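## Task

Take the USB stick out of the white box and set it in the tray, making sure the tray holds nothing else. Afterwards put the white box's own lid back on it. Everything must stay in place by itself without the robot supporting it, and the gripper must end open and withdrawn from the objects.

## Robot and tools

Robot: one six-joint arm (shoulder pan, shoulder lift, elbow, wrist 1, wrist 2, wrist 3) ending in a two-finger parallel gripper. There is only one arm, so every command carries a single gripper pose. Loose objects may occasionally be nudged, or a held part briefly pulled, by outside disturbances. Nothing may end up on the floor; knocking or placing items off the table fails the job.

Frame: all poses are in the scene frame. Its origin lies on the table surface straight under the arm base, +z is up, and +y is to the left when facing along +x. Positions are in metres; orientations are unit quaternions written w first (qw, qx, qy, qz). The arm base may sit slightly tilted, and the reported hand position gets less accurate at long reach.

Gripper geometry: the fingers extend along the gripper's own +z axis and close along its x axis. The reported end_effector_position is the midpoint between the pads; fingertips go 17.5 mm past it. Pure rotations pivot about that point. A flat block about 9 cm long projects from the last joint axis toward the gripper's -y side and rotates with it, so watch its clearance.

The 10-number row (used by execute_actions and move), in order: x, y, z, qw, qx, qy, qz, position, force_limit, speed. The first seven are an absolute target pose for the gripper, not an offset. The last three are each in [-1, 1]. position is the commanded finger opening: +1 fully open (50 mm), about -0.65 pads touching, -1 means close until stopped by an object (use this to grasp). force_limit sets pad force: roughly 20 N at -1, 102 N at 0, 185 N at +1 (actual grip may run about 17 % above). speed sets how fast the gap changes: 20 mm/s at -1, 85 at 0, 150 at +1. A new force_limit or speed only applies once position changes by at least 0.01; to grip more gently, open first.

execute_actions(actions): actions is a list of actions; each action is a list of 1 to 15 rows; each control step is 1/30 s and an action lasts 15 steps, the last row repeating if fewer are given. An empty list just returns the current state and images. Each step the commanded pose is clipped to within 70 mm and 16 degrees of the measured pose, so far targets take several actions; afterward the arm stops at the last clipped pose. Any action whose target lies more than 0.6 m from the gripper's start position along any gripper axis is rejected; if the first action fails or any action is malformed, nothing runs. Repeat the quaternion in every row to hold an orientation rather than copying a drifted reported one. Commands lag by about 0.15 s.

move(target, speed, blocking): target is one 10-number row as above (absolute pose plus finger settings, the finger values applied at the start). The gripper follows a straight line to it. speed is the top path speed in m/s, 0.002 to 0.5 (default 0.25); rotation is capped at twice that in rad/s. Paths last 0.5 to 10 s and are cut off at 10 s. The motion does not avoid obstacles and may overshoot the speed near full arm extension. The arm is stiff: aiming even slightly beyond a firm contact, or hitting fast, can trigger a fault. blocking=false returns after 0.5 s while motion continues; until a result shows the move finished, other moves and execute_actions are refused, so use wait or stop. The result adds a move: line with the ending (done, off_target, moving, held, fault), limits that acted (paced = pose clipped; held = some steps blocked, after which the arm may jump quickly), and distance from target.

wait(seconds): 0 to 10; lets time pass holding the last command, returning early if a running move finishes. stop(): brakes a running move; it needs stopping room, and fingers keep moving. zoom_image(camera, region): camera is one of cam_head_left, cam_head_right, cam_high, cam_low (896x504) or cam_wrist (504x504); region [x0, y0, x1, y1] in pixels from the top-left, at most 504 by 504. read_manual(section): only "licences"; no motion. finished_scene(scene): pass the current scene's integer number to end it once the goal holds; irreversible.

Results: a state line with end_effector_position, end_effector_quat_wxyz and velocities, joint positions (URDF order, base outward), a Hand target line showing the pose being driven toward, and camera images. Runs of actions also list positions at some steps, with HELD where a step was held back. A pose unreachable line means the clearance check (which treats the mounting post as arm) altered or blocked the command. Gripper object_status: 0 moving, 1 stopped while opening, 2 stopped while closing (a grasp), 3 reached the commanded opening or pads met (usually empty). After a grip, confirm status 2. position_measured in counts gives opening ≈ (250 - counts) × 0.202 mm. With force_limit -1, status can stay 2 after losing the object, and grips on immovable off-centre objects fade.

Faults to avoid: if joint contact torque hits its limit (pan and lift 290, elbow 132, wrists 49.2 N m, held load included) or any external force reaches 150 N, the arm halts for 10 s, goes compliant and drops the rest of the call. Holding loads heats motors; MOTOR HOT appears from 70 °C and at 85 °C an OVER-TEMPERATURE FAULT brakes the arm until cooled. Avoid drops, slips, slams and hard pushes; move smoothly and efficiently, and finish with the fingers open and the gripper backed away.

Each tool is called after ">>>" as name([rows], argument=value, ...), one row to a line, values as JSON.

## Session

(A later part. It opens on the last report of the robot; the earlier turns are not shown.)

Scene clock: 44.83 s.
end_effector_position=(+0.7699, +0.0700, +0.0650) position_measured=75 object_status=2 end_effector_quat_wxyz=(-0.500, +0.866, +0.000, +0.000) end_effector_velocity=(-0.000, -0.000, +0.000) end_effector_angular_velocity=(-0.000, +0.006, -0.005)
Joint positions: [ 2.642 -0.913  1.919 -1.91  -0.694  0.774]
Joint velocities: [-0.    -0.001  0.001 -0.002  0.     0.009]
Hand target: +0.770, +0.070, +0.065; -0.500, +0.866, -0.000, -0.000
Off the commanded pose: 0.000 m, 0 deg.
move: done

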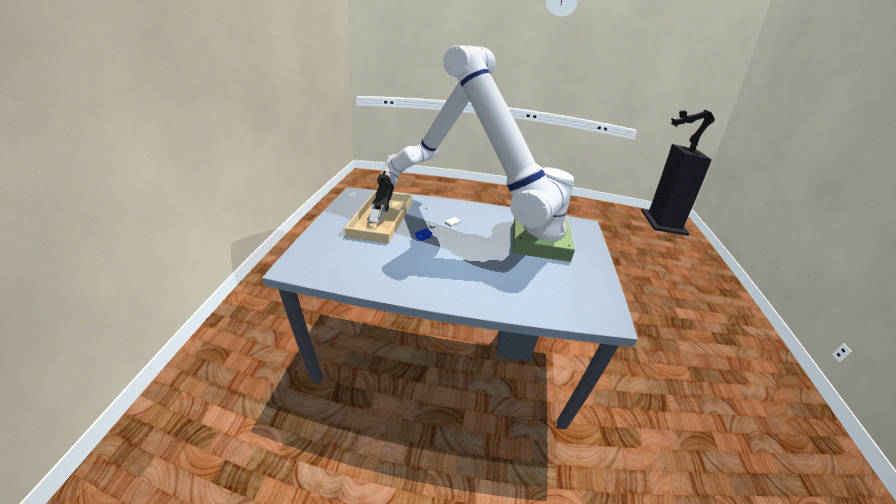

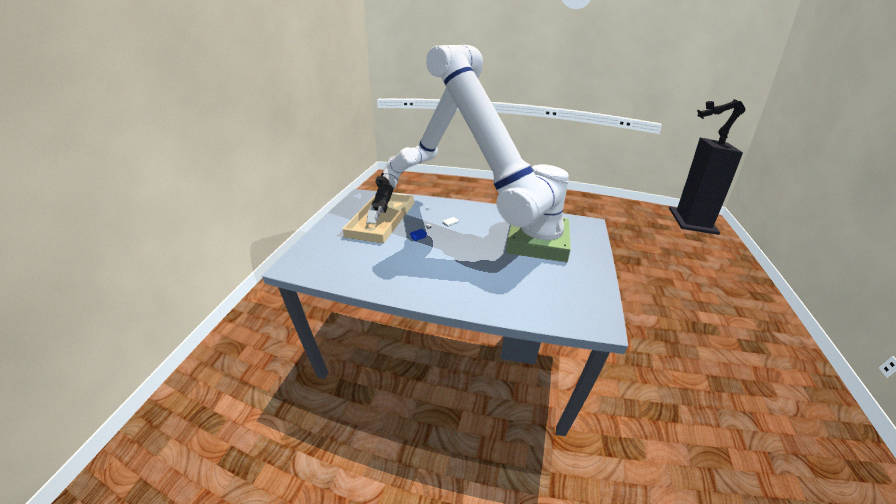

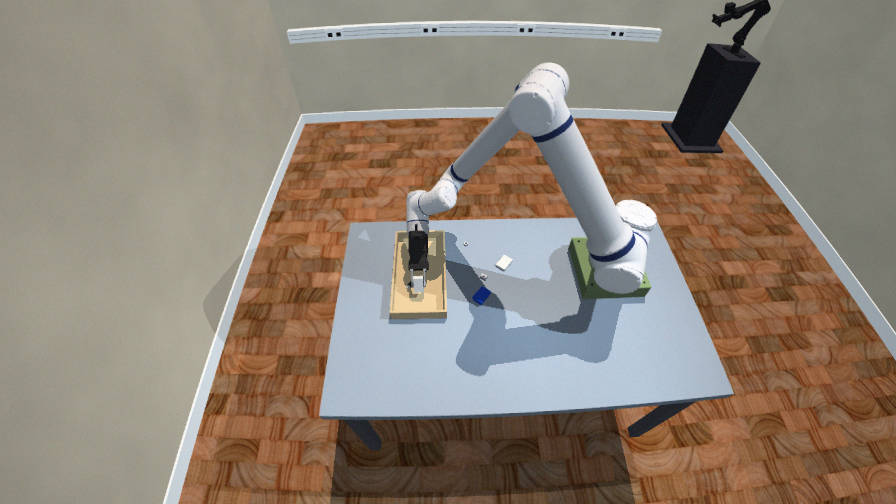

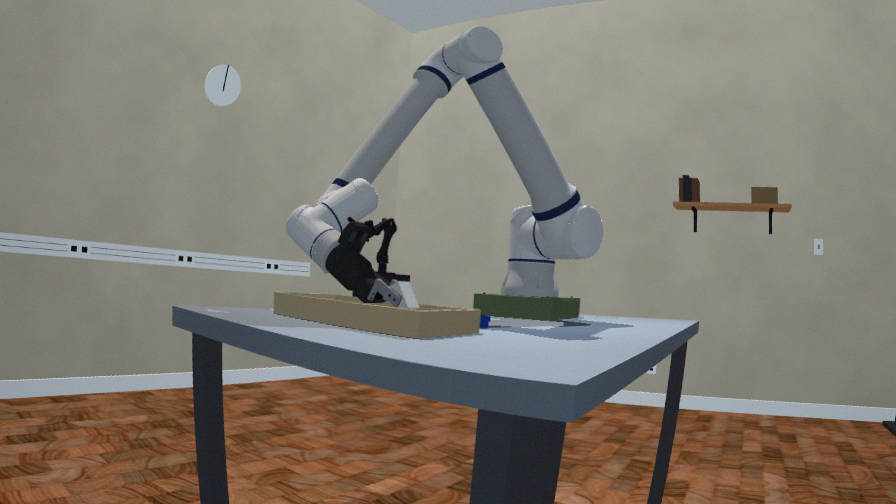

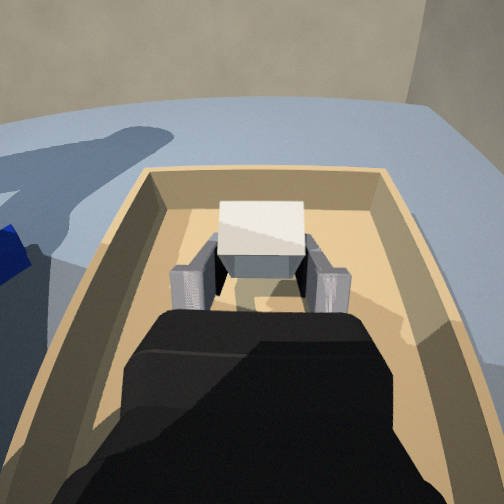

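Seems out.

>>> move(target=[0.77,0.07,0.14,0.354,-0.612,-0.612,-0.354,-1,-0.7,-0.5], speed=0.3)

>>> move(target=[0.503,-0.1118,0.1,-0.1628,-0.282,-0.8188,-0.4728,-1,-0.7,-0.5], speed=0.2)

>>> move(target=[0.503,-0.1118,0.032,-0.1628,-0.282,-0.8188,-0.4728,-1,-0.7,-0.5], speed=0.05)

>>> move(target=[0.503,-0.1118,0.0237,-0.1628,-0.282,-0.8188,-0.4728,-1,-0.7,-0.5], speed=0.008)

>>> move(target=[0.503,-0.1118,0.0237,-0.1628,-0.282,-0.8188,-0.4728,1,-0.7,-0.5])

>>> move(target=[0.503,-0.1118,0.07,-0.1628,-0.282,-0.8188,-0.4728,1,-0.7,-0.5], speed=0.05)

>>> move(target=[0.508,-0.1055,0.07,0,0.438,-0.899,0,1,-0.7,-0.5], speed=0.3)

>>> move(target=[0.508,-0.1055,0.052,0,0.9455,-0.3256,0,1,-0.7,-0.5], speed=0.3)

Scene clock: 50.50 s.
end_effector_position=(+0.7698, +0.0701, +0.1400) position_measured=75 object_status=2 end_effector_quat_wxyz=(-0.354, +0.612, +0.612, +0.354) end_effector_velocity=(-0.000, +0.000, +0.000) end_effector_angular_velocity=(+0.001, -0.008, +0.007)
Joint positions: [ 2.67  -1.021  1.863 -1.772 -0.675 -0.761]
Joint velocities: [ 0.    -0.    -0.001  0.004 -0.    -0.013]
Hand target: +0.770, +0.070, +0.140; -0.354, +0.612, +0.612, +0.354
Off the commanded pose: 0.000 m, 0 deg.
move: done

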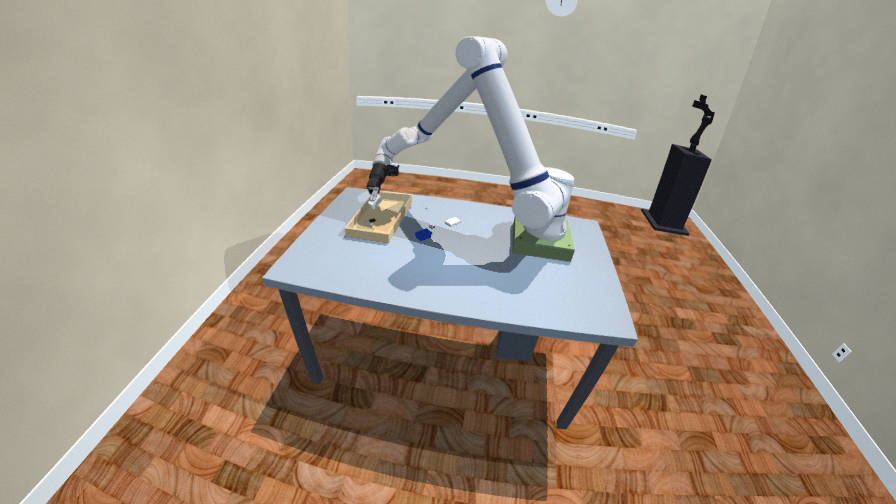

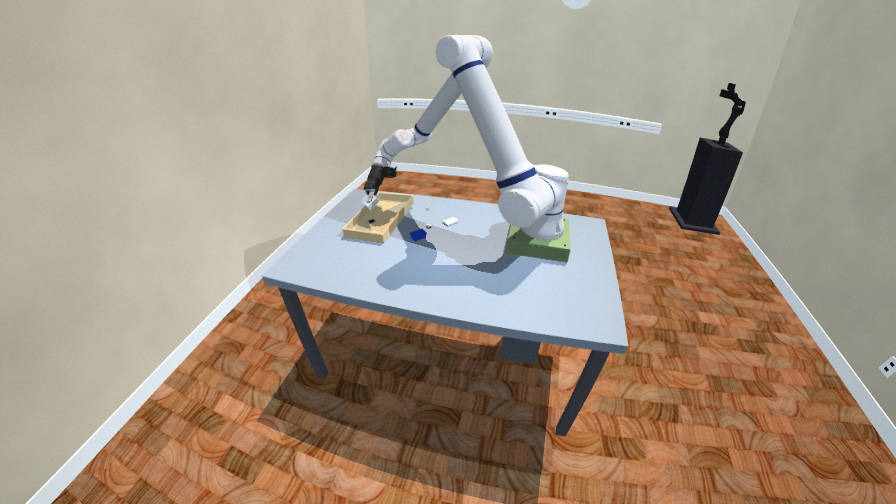

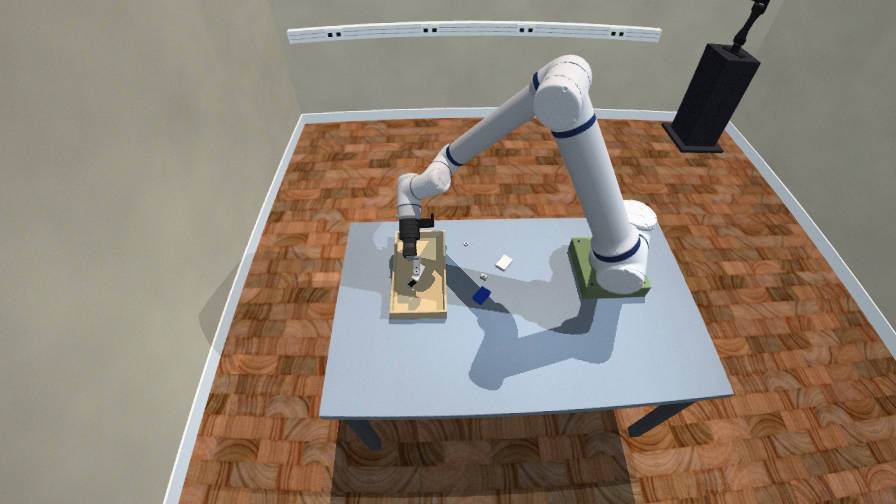

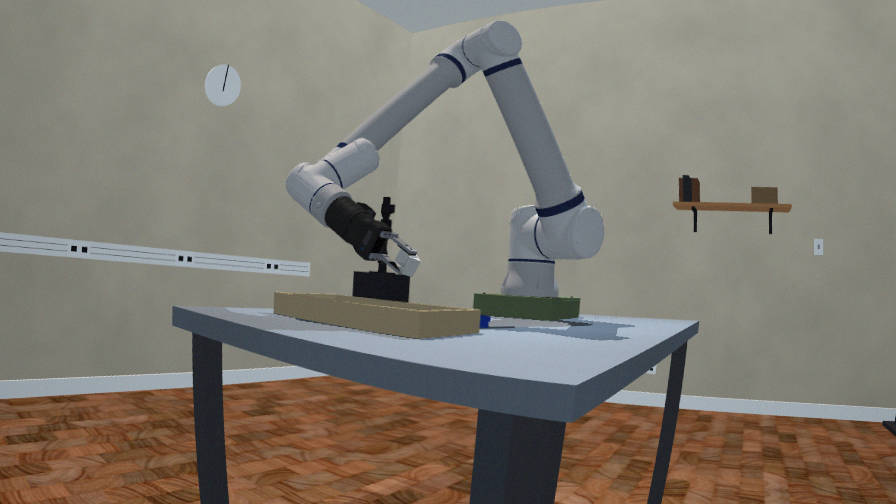

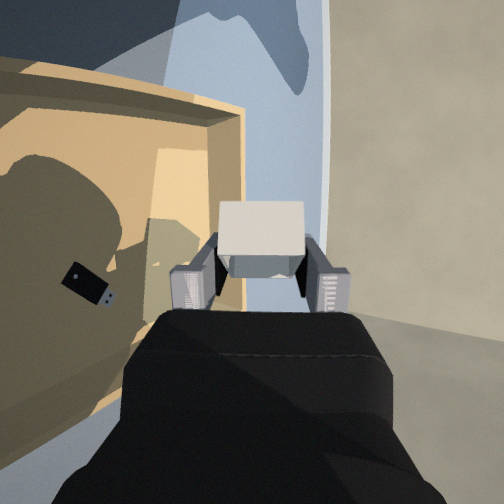

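Scene clock: 54.33 s.
end_effector_position=(+0.5020, -0.1121, +0.0989) position_measured=75 object_status=2 end_effector_quat_wxyz=(+0.162, +0.283, +0.820, +0.470) end_effector_velocity=(-0.001, -0.001, -0.000) end_effector_angular_velocity=(-0.000, -0.006, +0.003)
Joint positions: [ 2.02  -1.39   2.56  -2.123 -0.672 -2.31 ]
Joint velocities: [-0.005  0.     0.     0.009 -0.    -0.016]
Hand target: +0.502, -0.112, +0.099; +0.162, +0.282, +0.820, +0.470
Off the commanded pose: 0.002 m, 0 deg.
move: done

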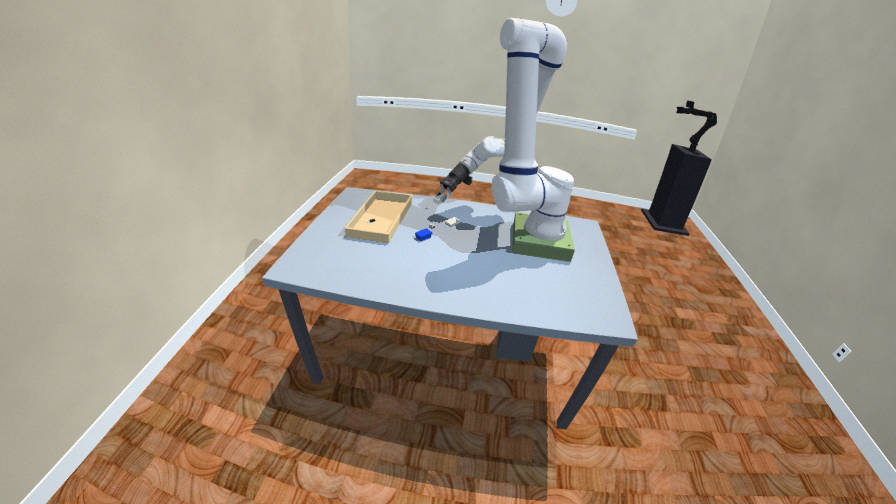

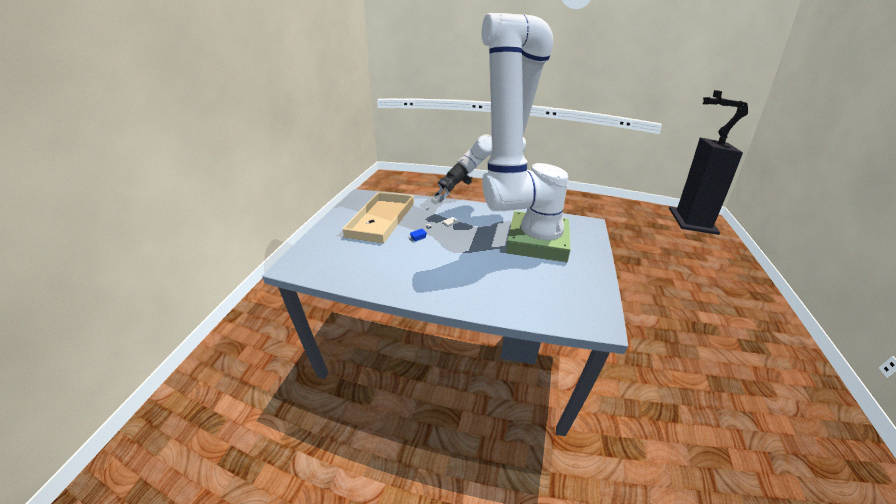

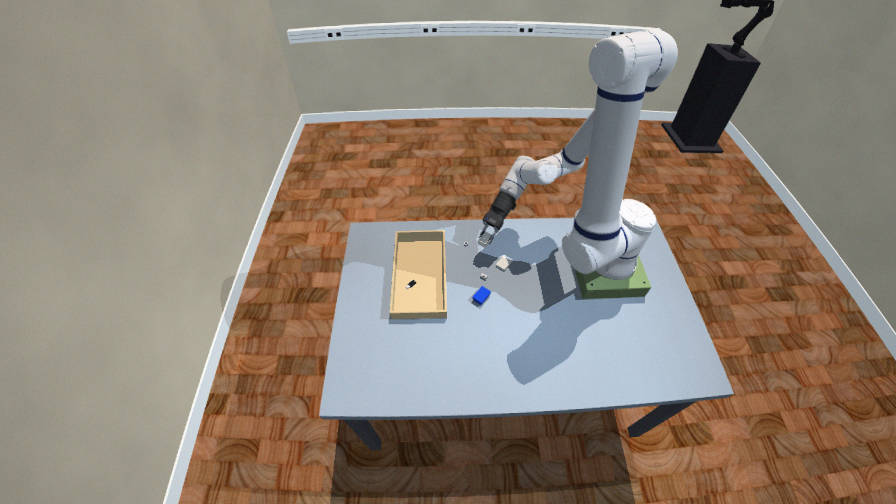

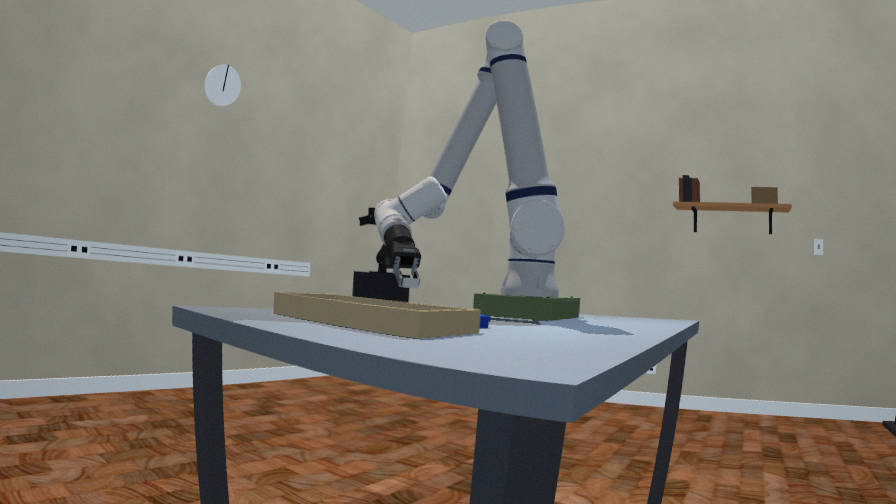

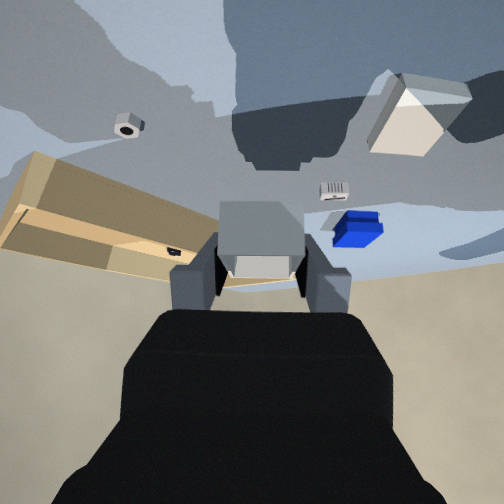

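Scene clock: 56.03 s.
end_effector_position=(+0.5031, -0.1121, +0.0319) position_measured=75 object_status=2 end_effector_quat_wxyz=(+0.163, +0.282, +0.819, +0.473) end_effector_velocity=(-0.000, +0.000, -0.002) end_effector_angular_velocity=(+0.001, +0.001, +0.000)
Joint positions: [ 2.02  -1.195  2.574 -2.324 -0.668 -2.316]
Joint velocities: [ 0.     0.005  0.    -0.004 -0.001  0.001]
Hand target: +0.503, -0.112, +0.032; +0.163, +0.282, +0.819, +0.473
Off the commanded pose: 0.000 m, 0 deg.
move: done

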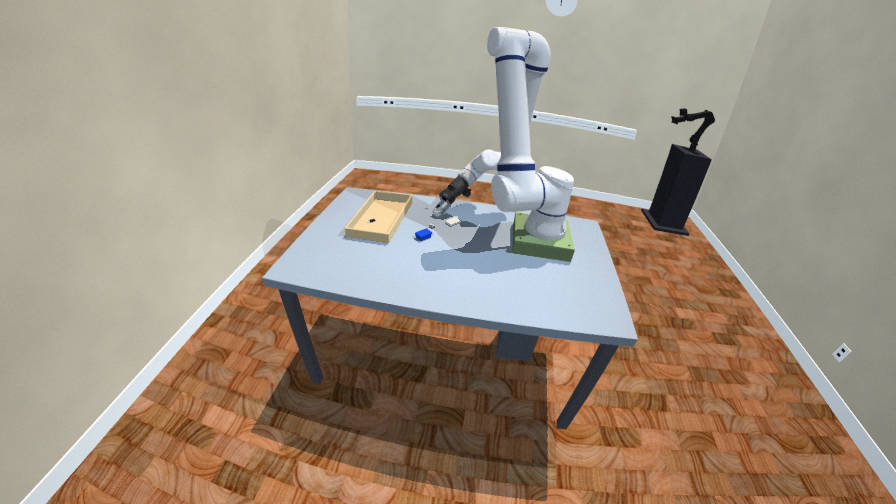

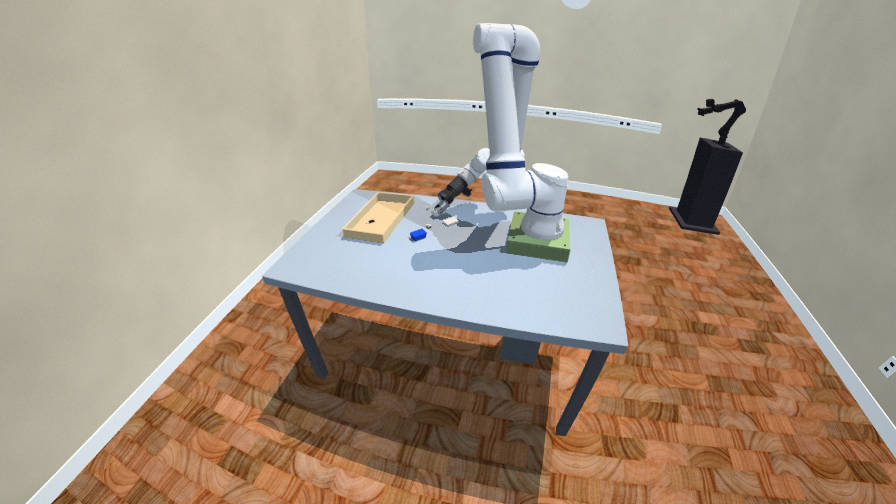

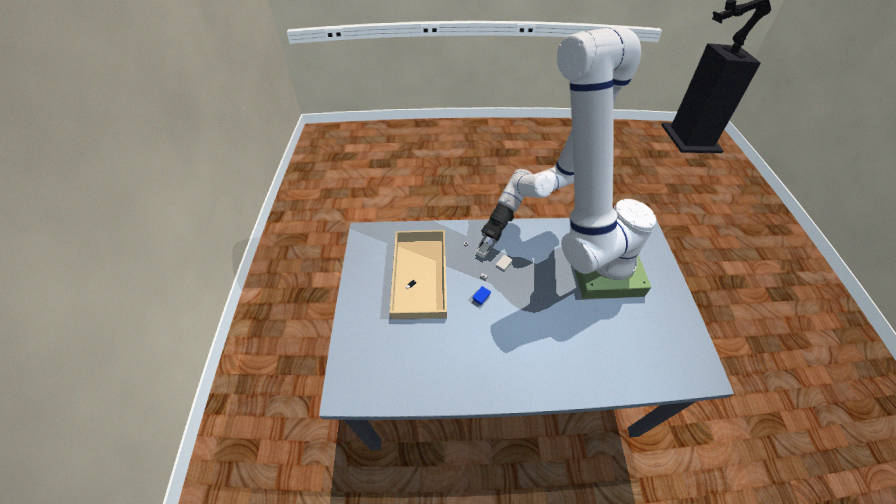

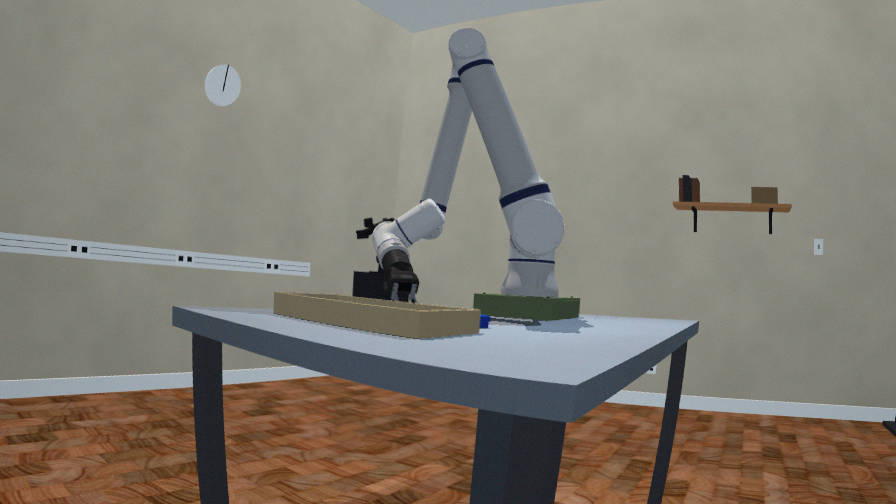

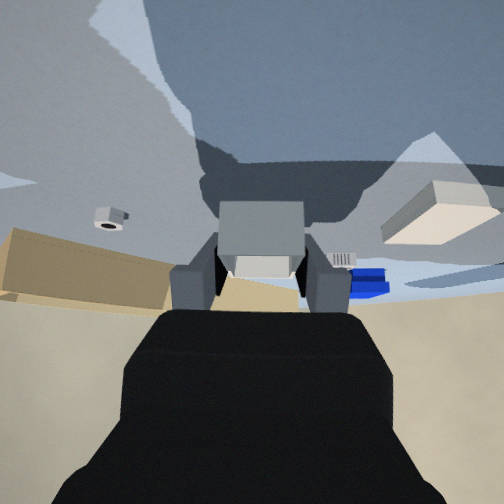

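Scene clock: 57.27 s.
end_effector_position=(+0.5030, -0.1118, +0.0238) position_measured=75 object_status=2 end_effector_quat_wxyz=(+0.163, +0.282, +0.819, +0.473) end_effector_velocity=(+0.000, -0.001, -0.001) end_effector_angular_velocity=(-0.001, -0.000, -0.000)
Joint positions: [ 2.02  -1.17   2.574 -2.349 -0.668 -2.316]
Joint velocities: [-0.001  0.003 -0.001 -0.002 -0.001 -0.   ]
Hand target: +0.503, -0.112, +0.024; +0.163, +0.282, +0.819, +0.473
Off the commanded pose: 0.000 m, 0 deg.
move: done

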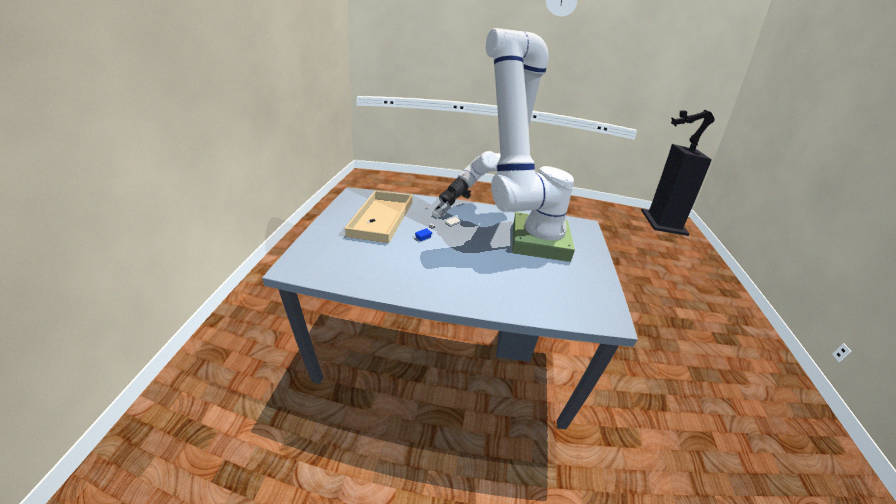

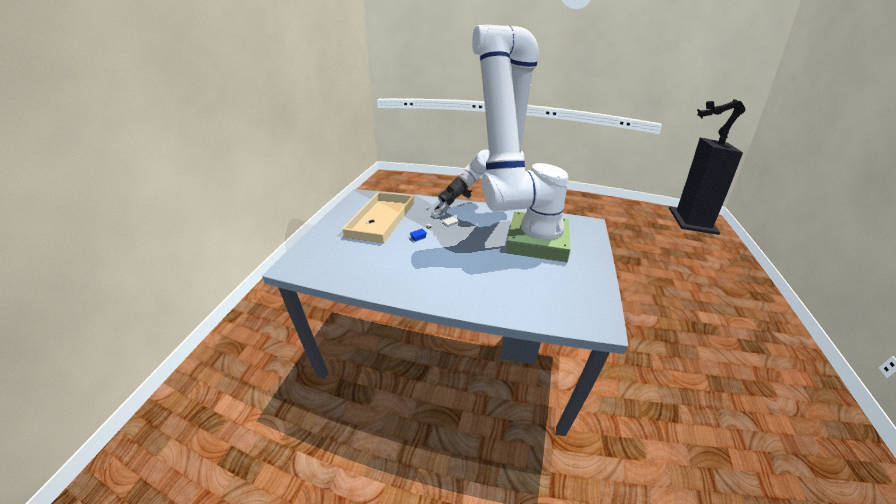

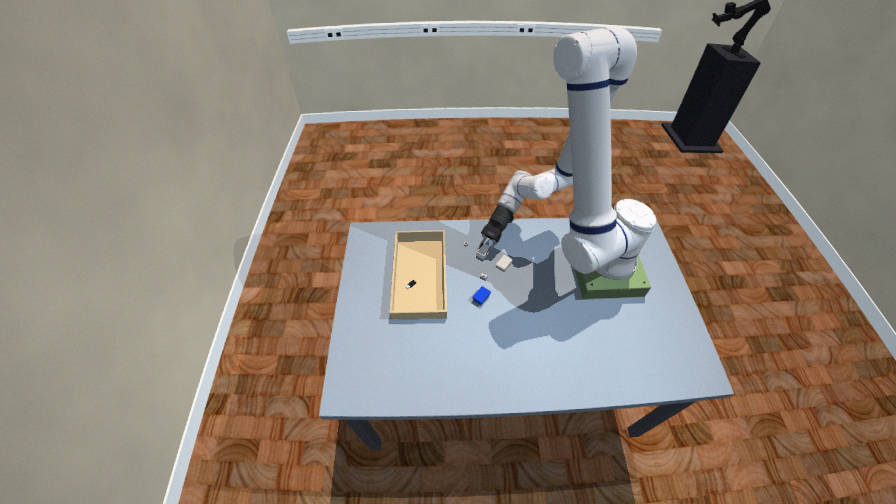

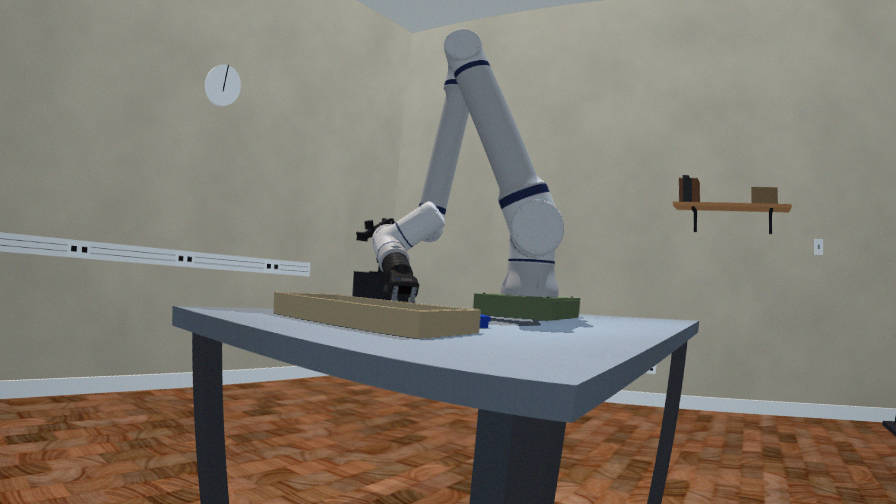

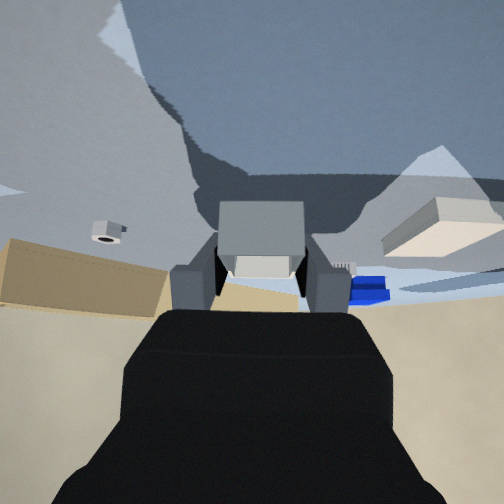

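Scene clock: 57.97 s.
end_effector_position=(+0.5030, -0.1118, +0.0237) position_measured=3 object_status=3 end_effector_quat_wxyz=(+0.163, +0.282, +0.819, +0.473) end_effector_velocity=(-0.000, -0.000, -0.000) end_effector_angular_velocity=(+0.001, +0.001, -0.000)
Joint positions: [ 2.02  -1.17   2.574 -2.35  -0.668 -2.316]
Joint velocities: [-0.     0.    -0.     0.001 -0.     0.   ]
Hand target: +0.503, -0.112, +0.024; +0.163, +0.282, +0.819, +0.473
Off the commanded pose: 0.000 m, 0 deg.
move: done

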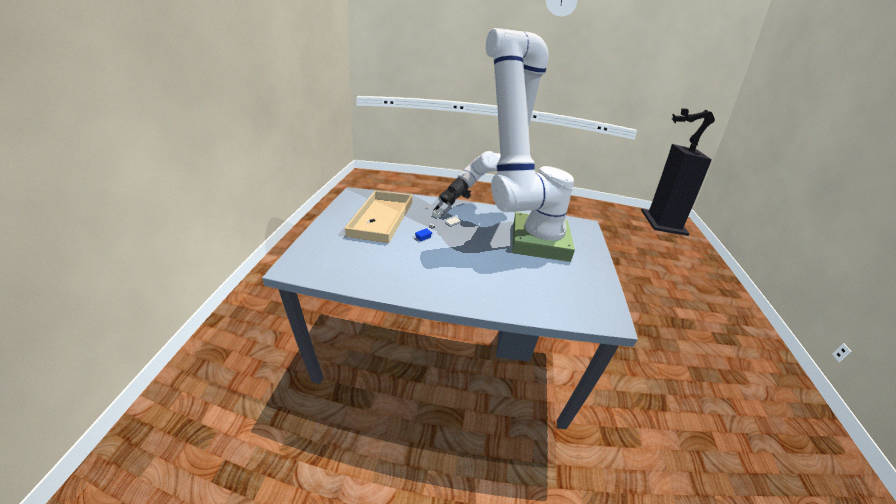

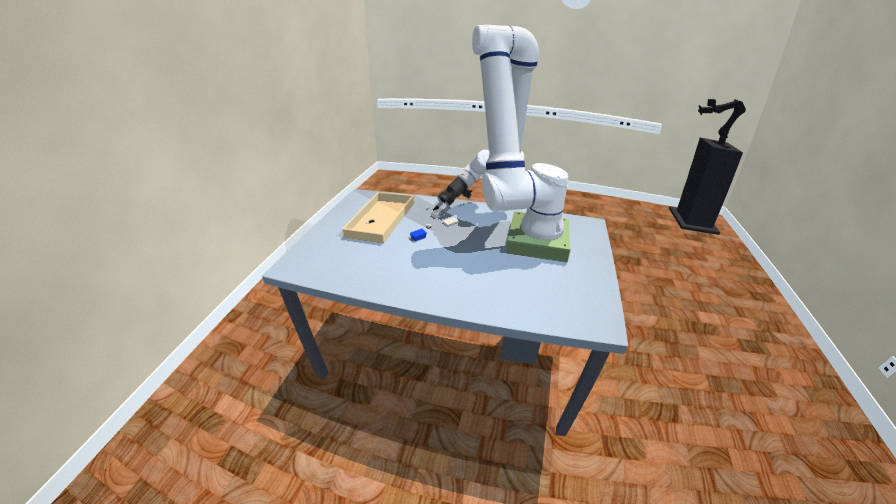

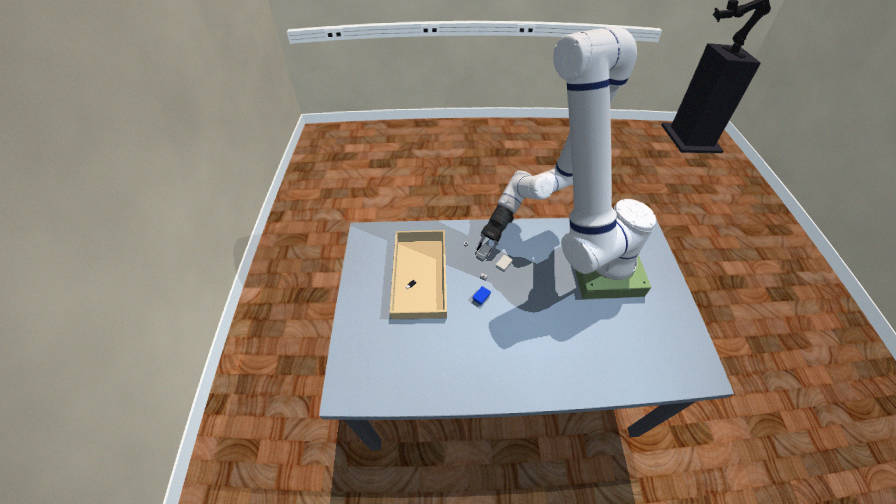

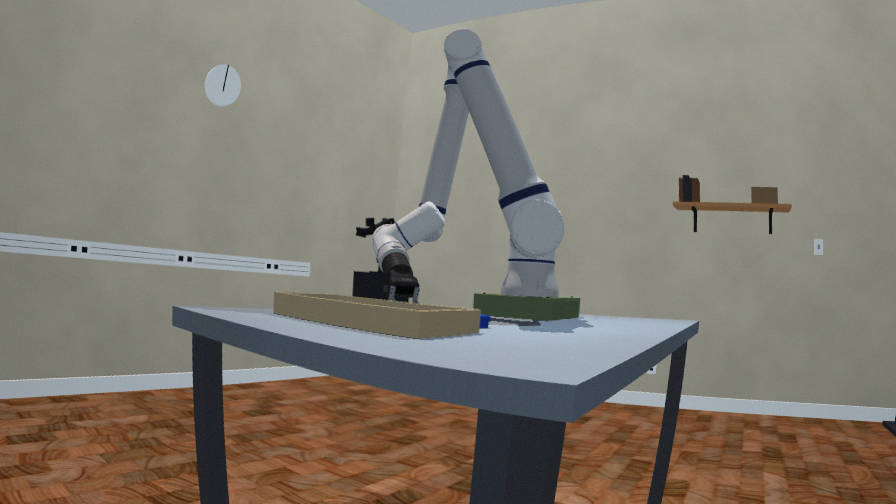

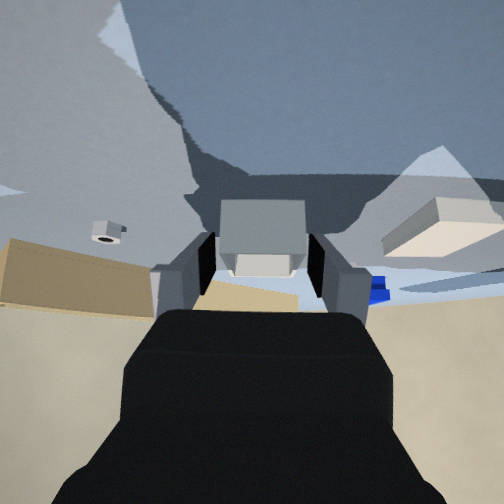

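Scene clock: 59.27 s.
end_effector_position=(+0.5030, -0.1115, +0.0700) position_measured=3 object_status=3 end_effector_quat_wxyz=(+0.163, +0.282, +0.819, +0.473) end_effector_velocity=(+0.000, -0.001, +0.002) end_effector_angular_velocity=(-0.001, -0.001, -0.000)
Joint positions: [ 2.02  -1.306  2.568 -2.208 -0.668 -2.316]
Joint velocities: [-0.001 -0.004 -0.001  0.005 -0.    -0.001]
Hand target: +0.503, -0.112, +0.070; +0.163, +0.282, +0.819, +0.473
Off the commanded pose: 0.000 m, 0 deg.
move: done

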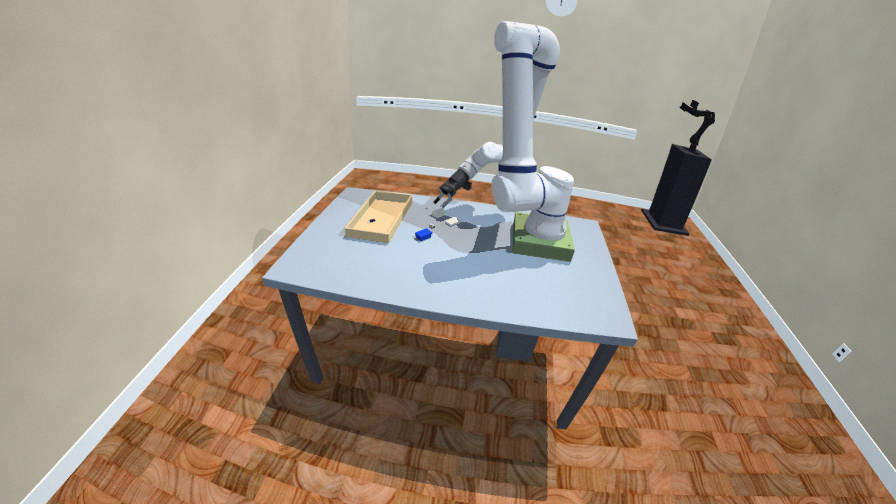

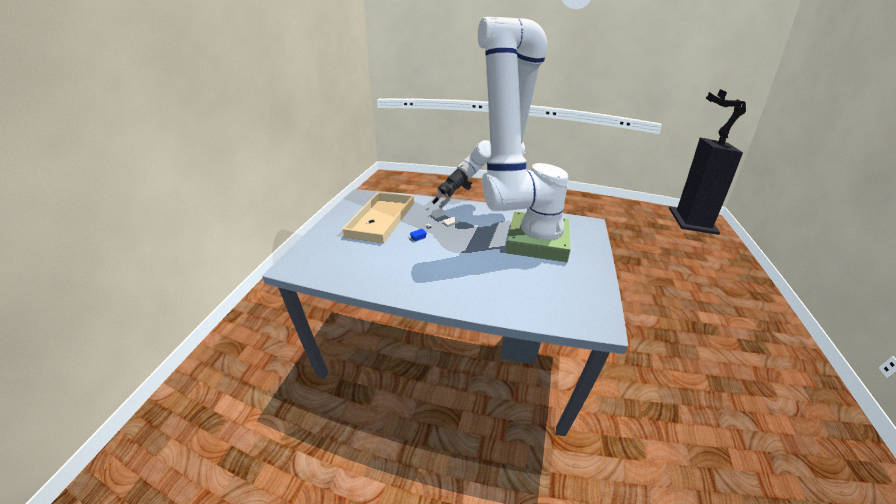

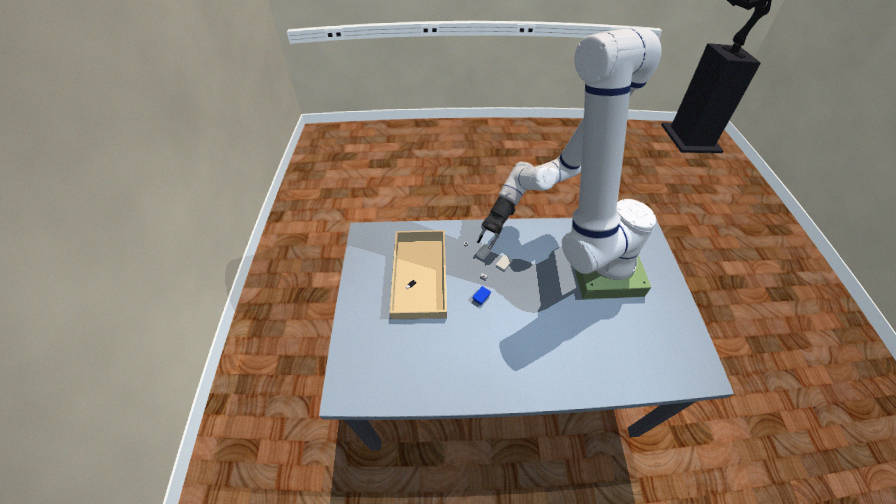

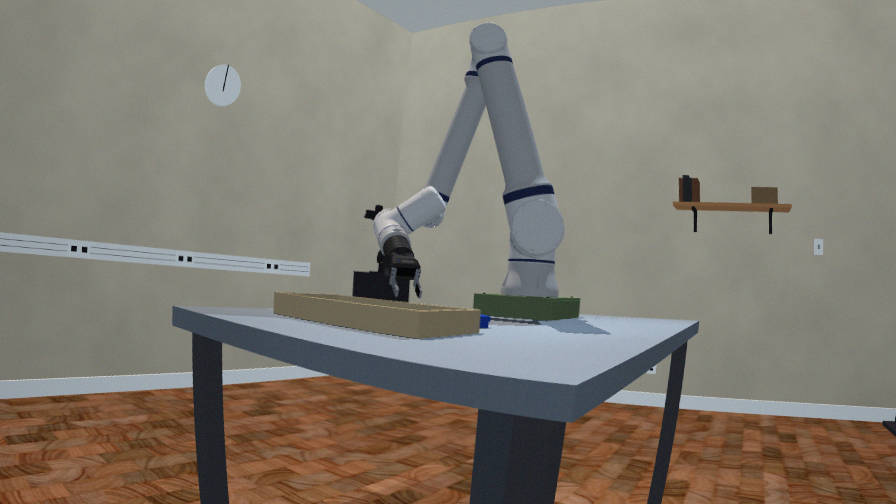

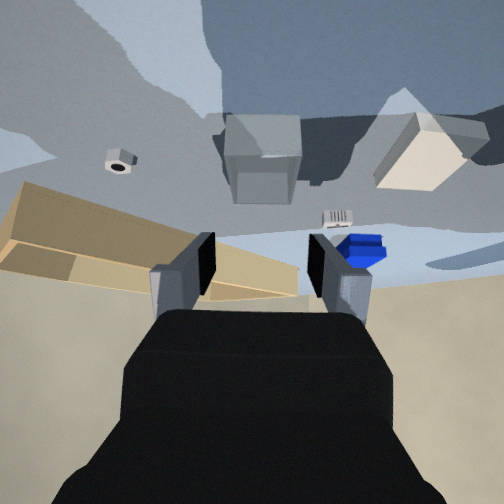

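Scene clock: 62.77 s.
end_effector_position=(+0.5091, -0.1046, +0.0712) position_measured=3 object_status=3 end_effector_quat_wxyz=(+0.001, -0.438, +0.899, +0.002) end_effector_velocity=(-0.000, -0.001, -0.000) end_effector_angular_velocity=(-0.007, -0.002, +0.006)
Joint positions: [ 2.57  -1.444  2.525 -2.651 -1.569 -3.024]
Joint velocities: [ 0.001  0.001  0.002 -0.008 -0.005 -0.005]
Hand target: +0.509, -0.105, +0.071; +0.001, -0.439, +0.899, +0.002
Off the commanded pose: 0.002 m, 0 deg.
move: done

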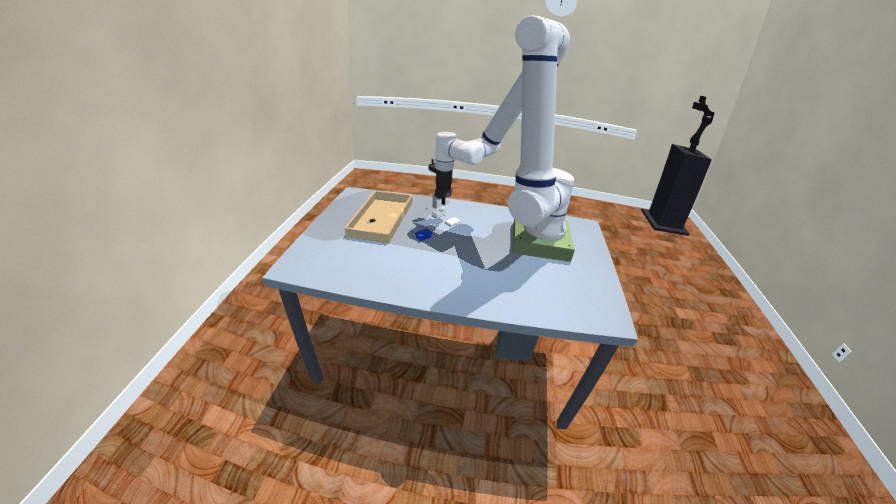

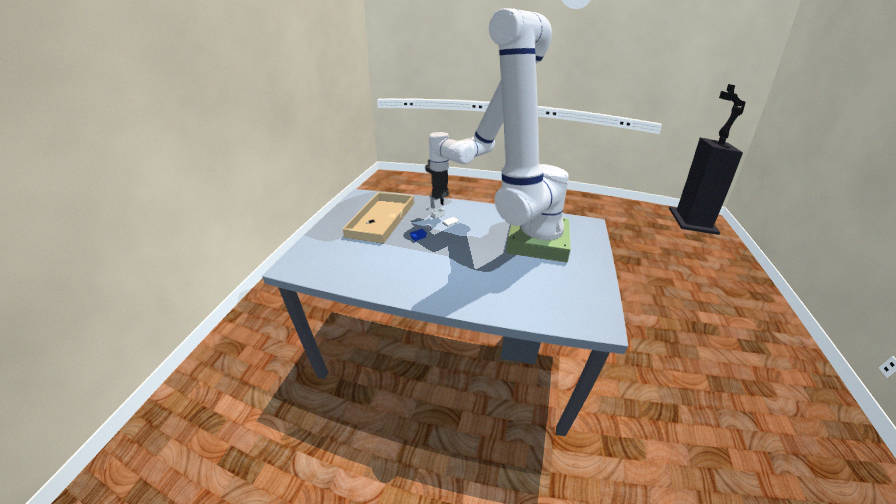

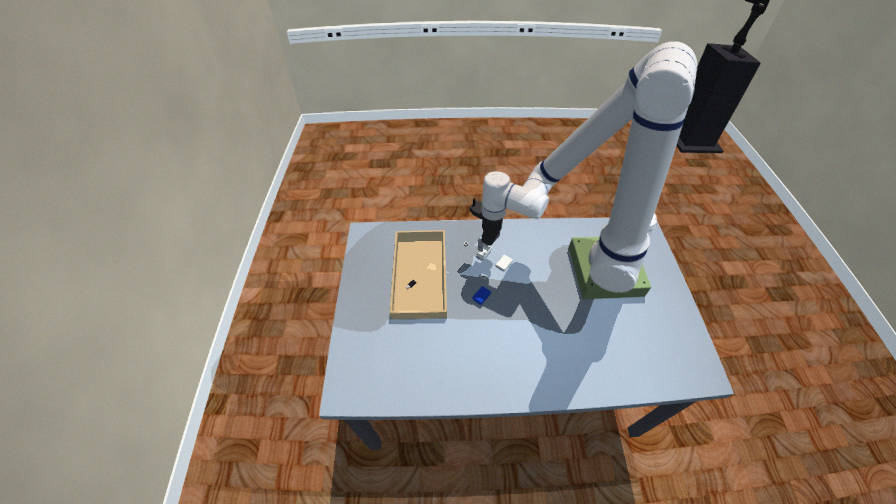

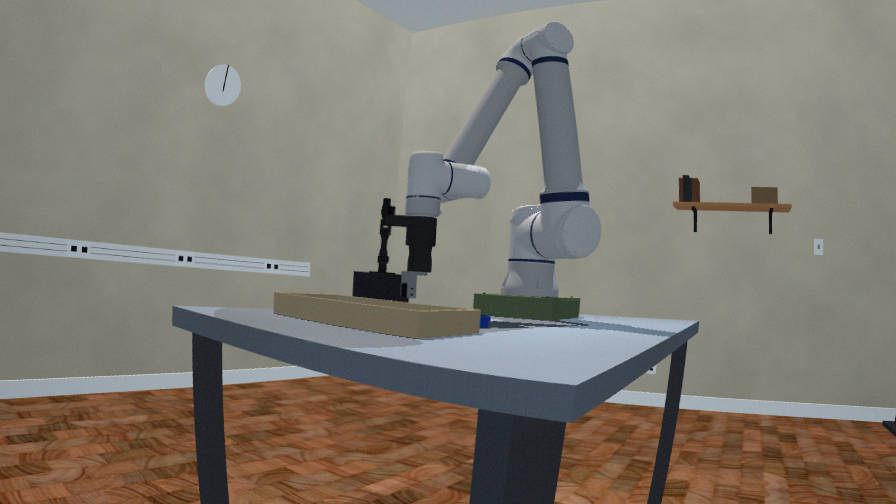

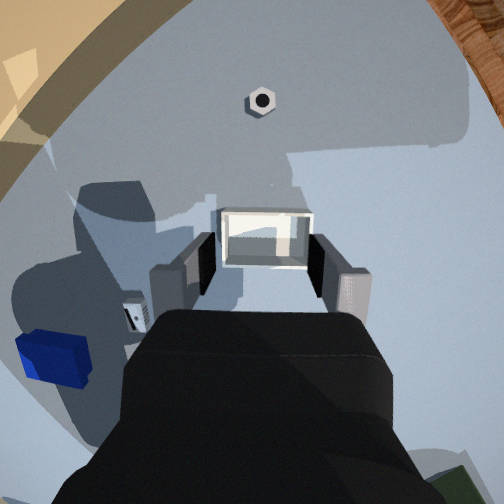

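Scene clock: 65.87 s.
end_effector_position=(+0.5079, -0.1057, +0.0518) position_measured=3 object_status=3 end_effector_quat_wxyz=(+0.000, +0.945, -0.326, -0.000) end_effector_velocity=(-0.001, -0.000, -0.000) end_effector_angular_velocity=(+0.002, +0.001, +0.009)
Joint positions: [ 2.512 -1.38   2.514 -2.706 -1.574 -4.652]
Joint velocities: [-0.002  0.001  0.     0.001  0.001 -0.01 ]
Hand target: +0.508, -0.106, +0.052; +0.000, +0.946, -0.326, -0.000
Off the commanded pose: 0.000 m, 0 deg.
move: done

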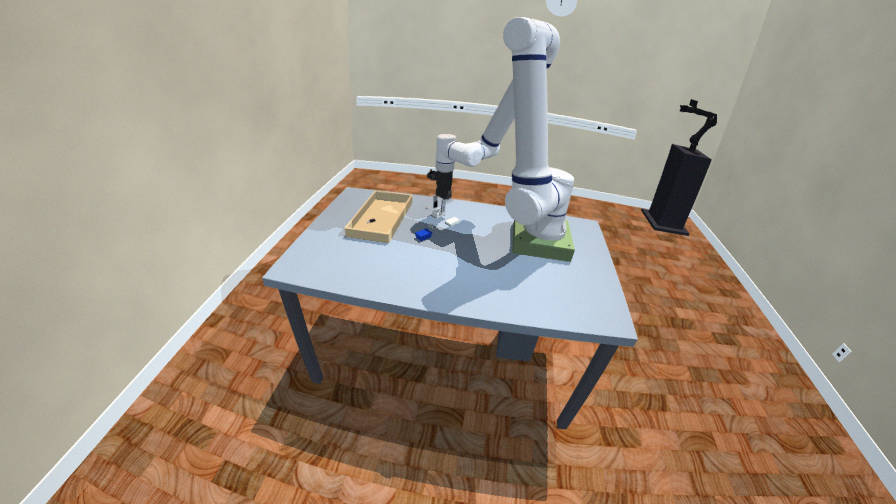

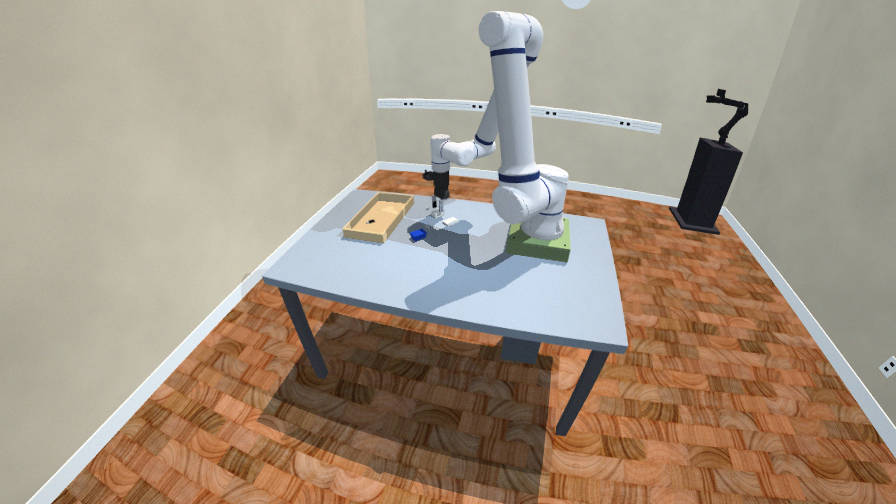

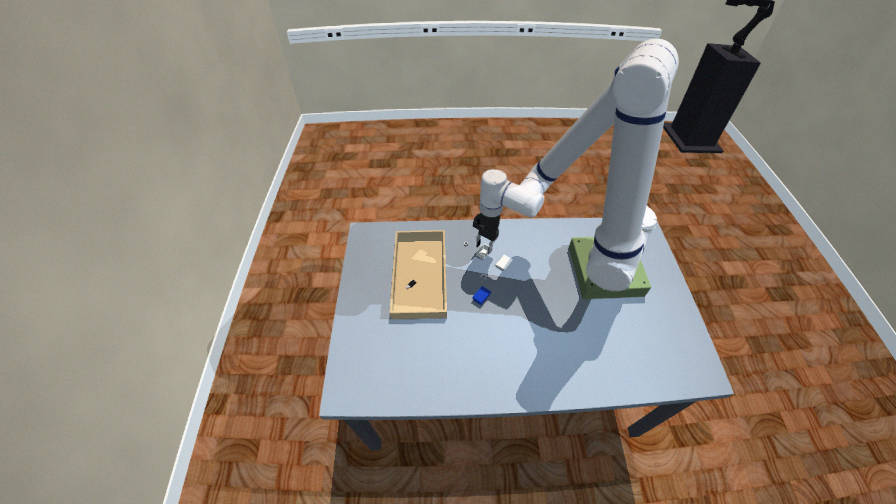

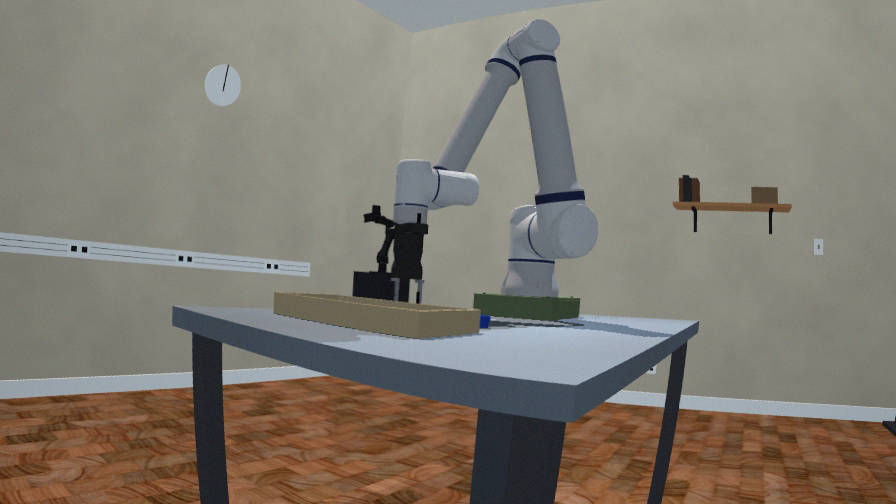

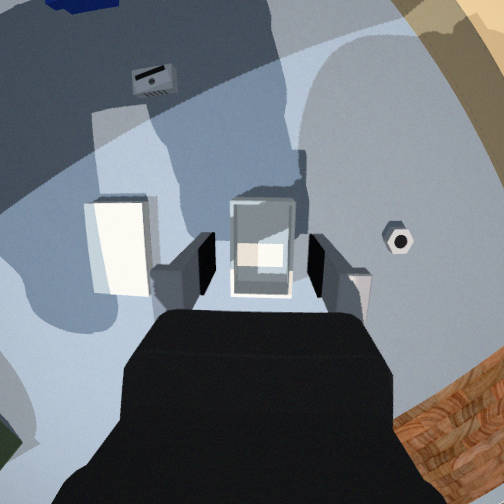

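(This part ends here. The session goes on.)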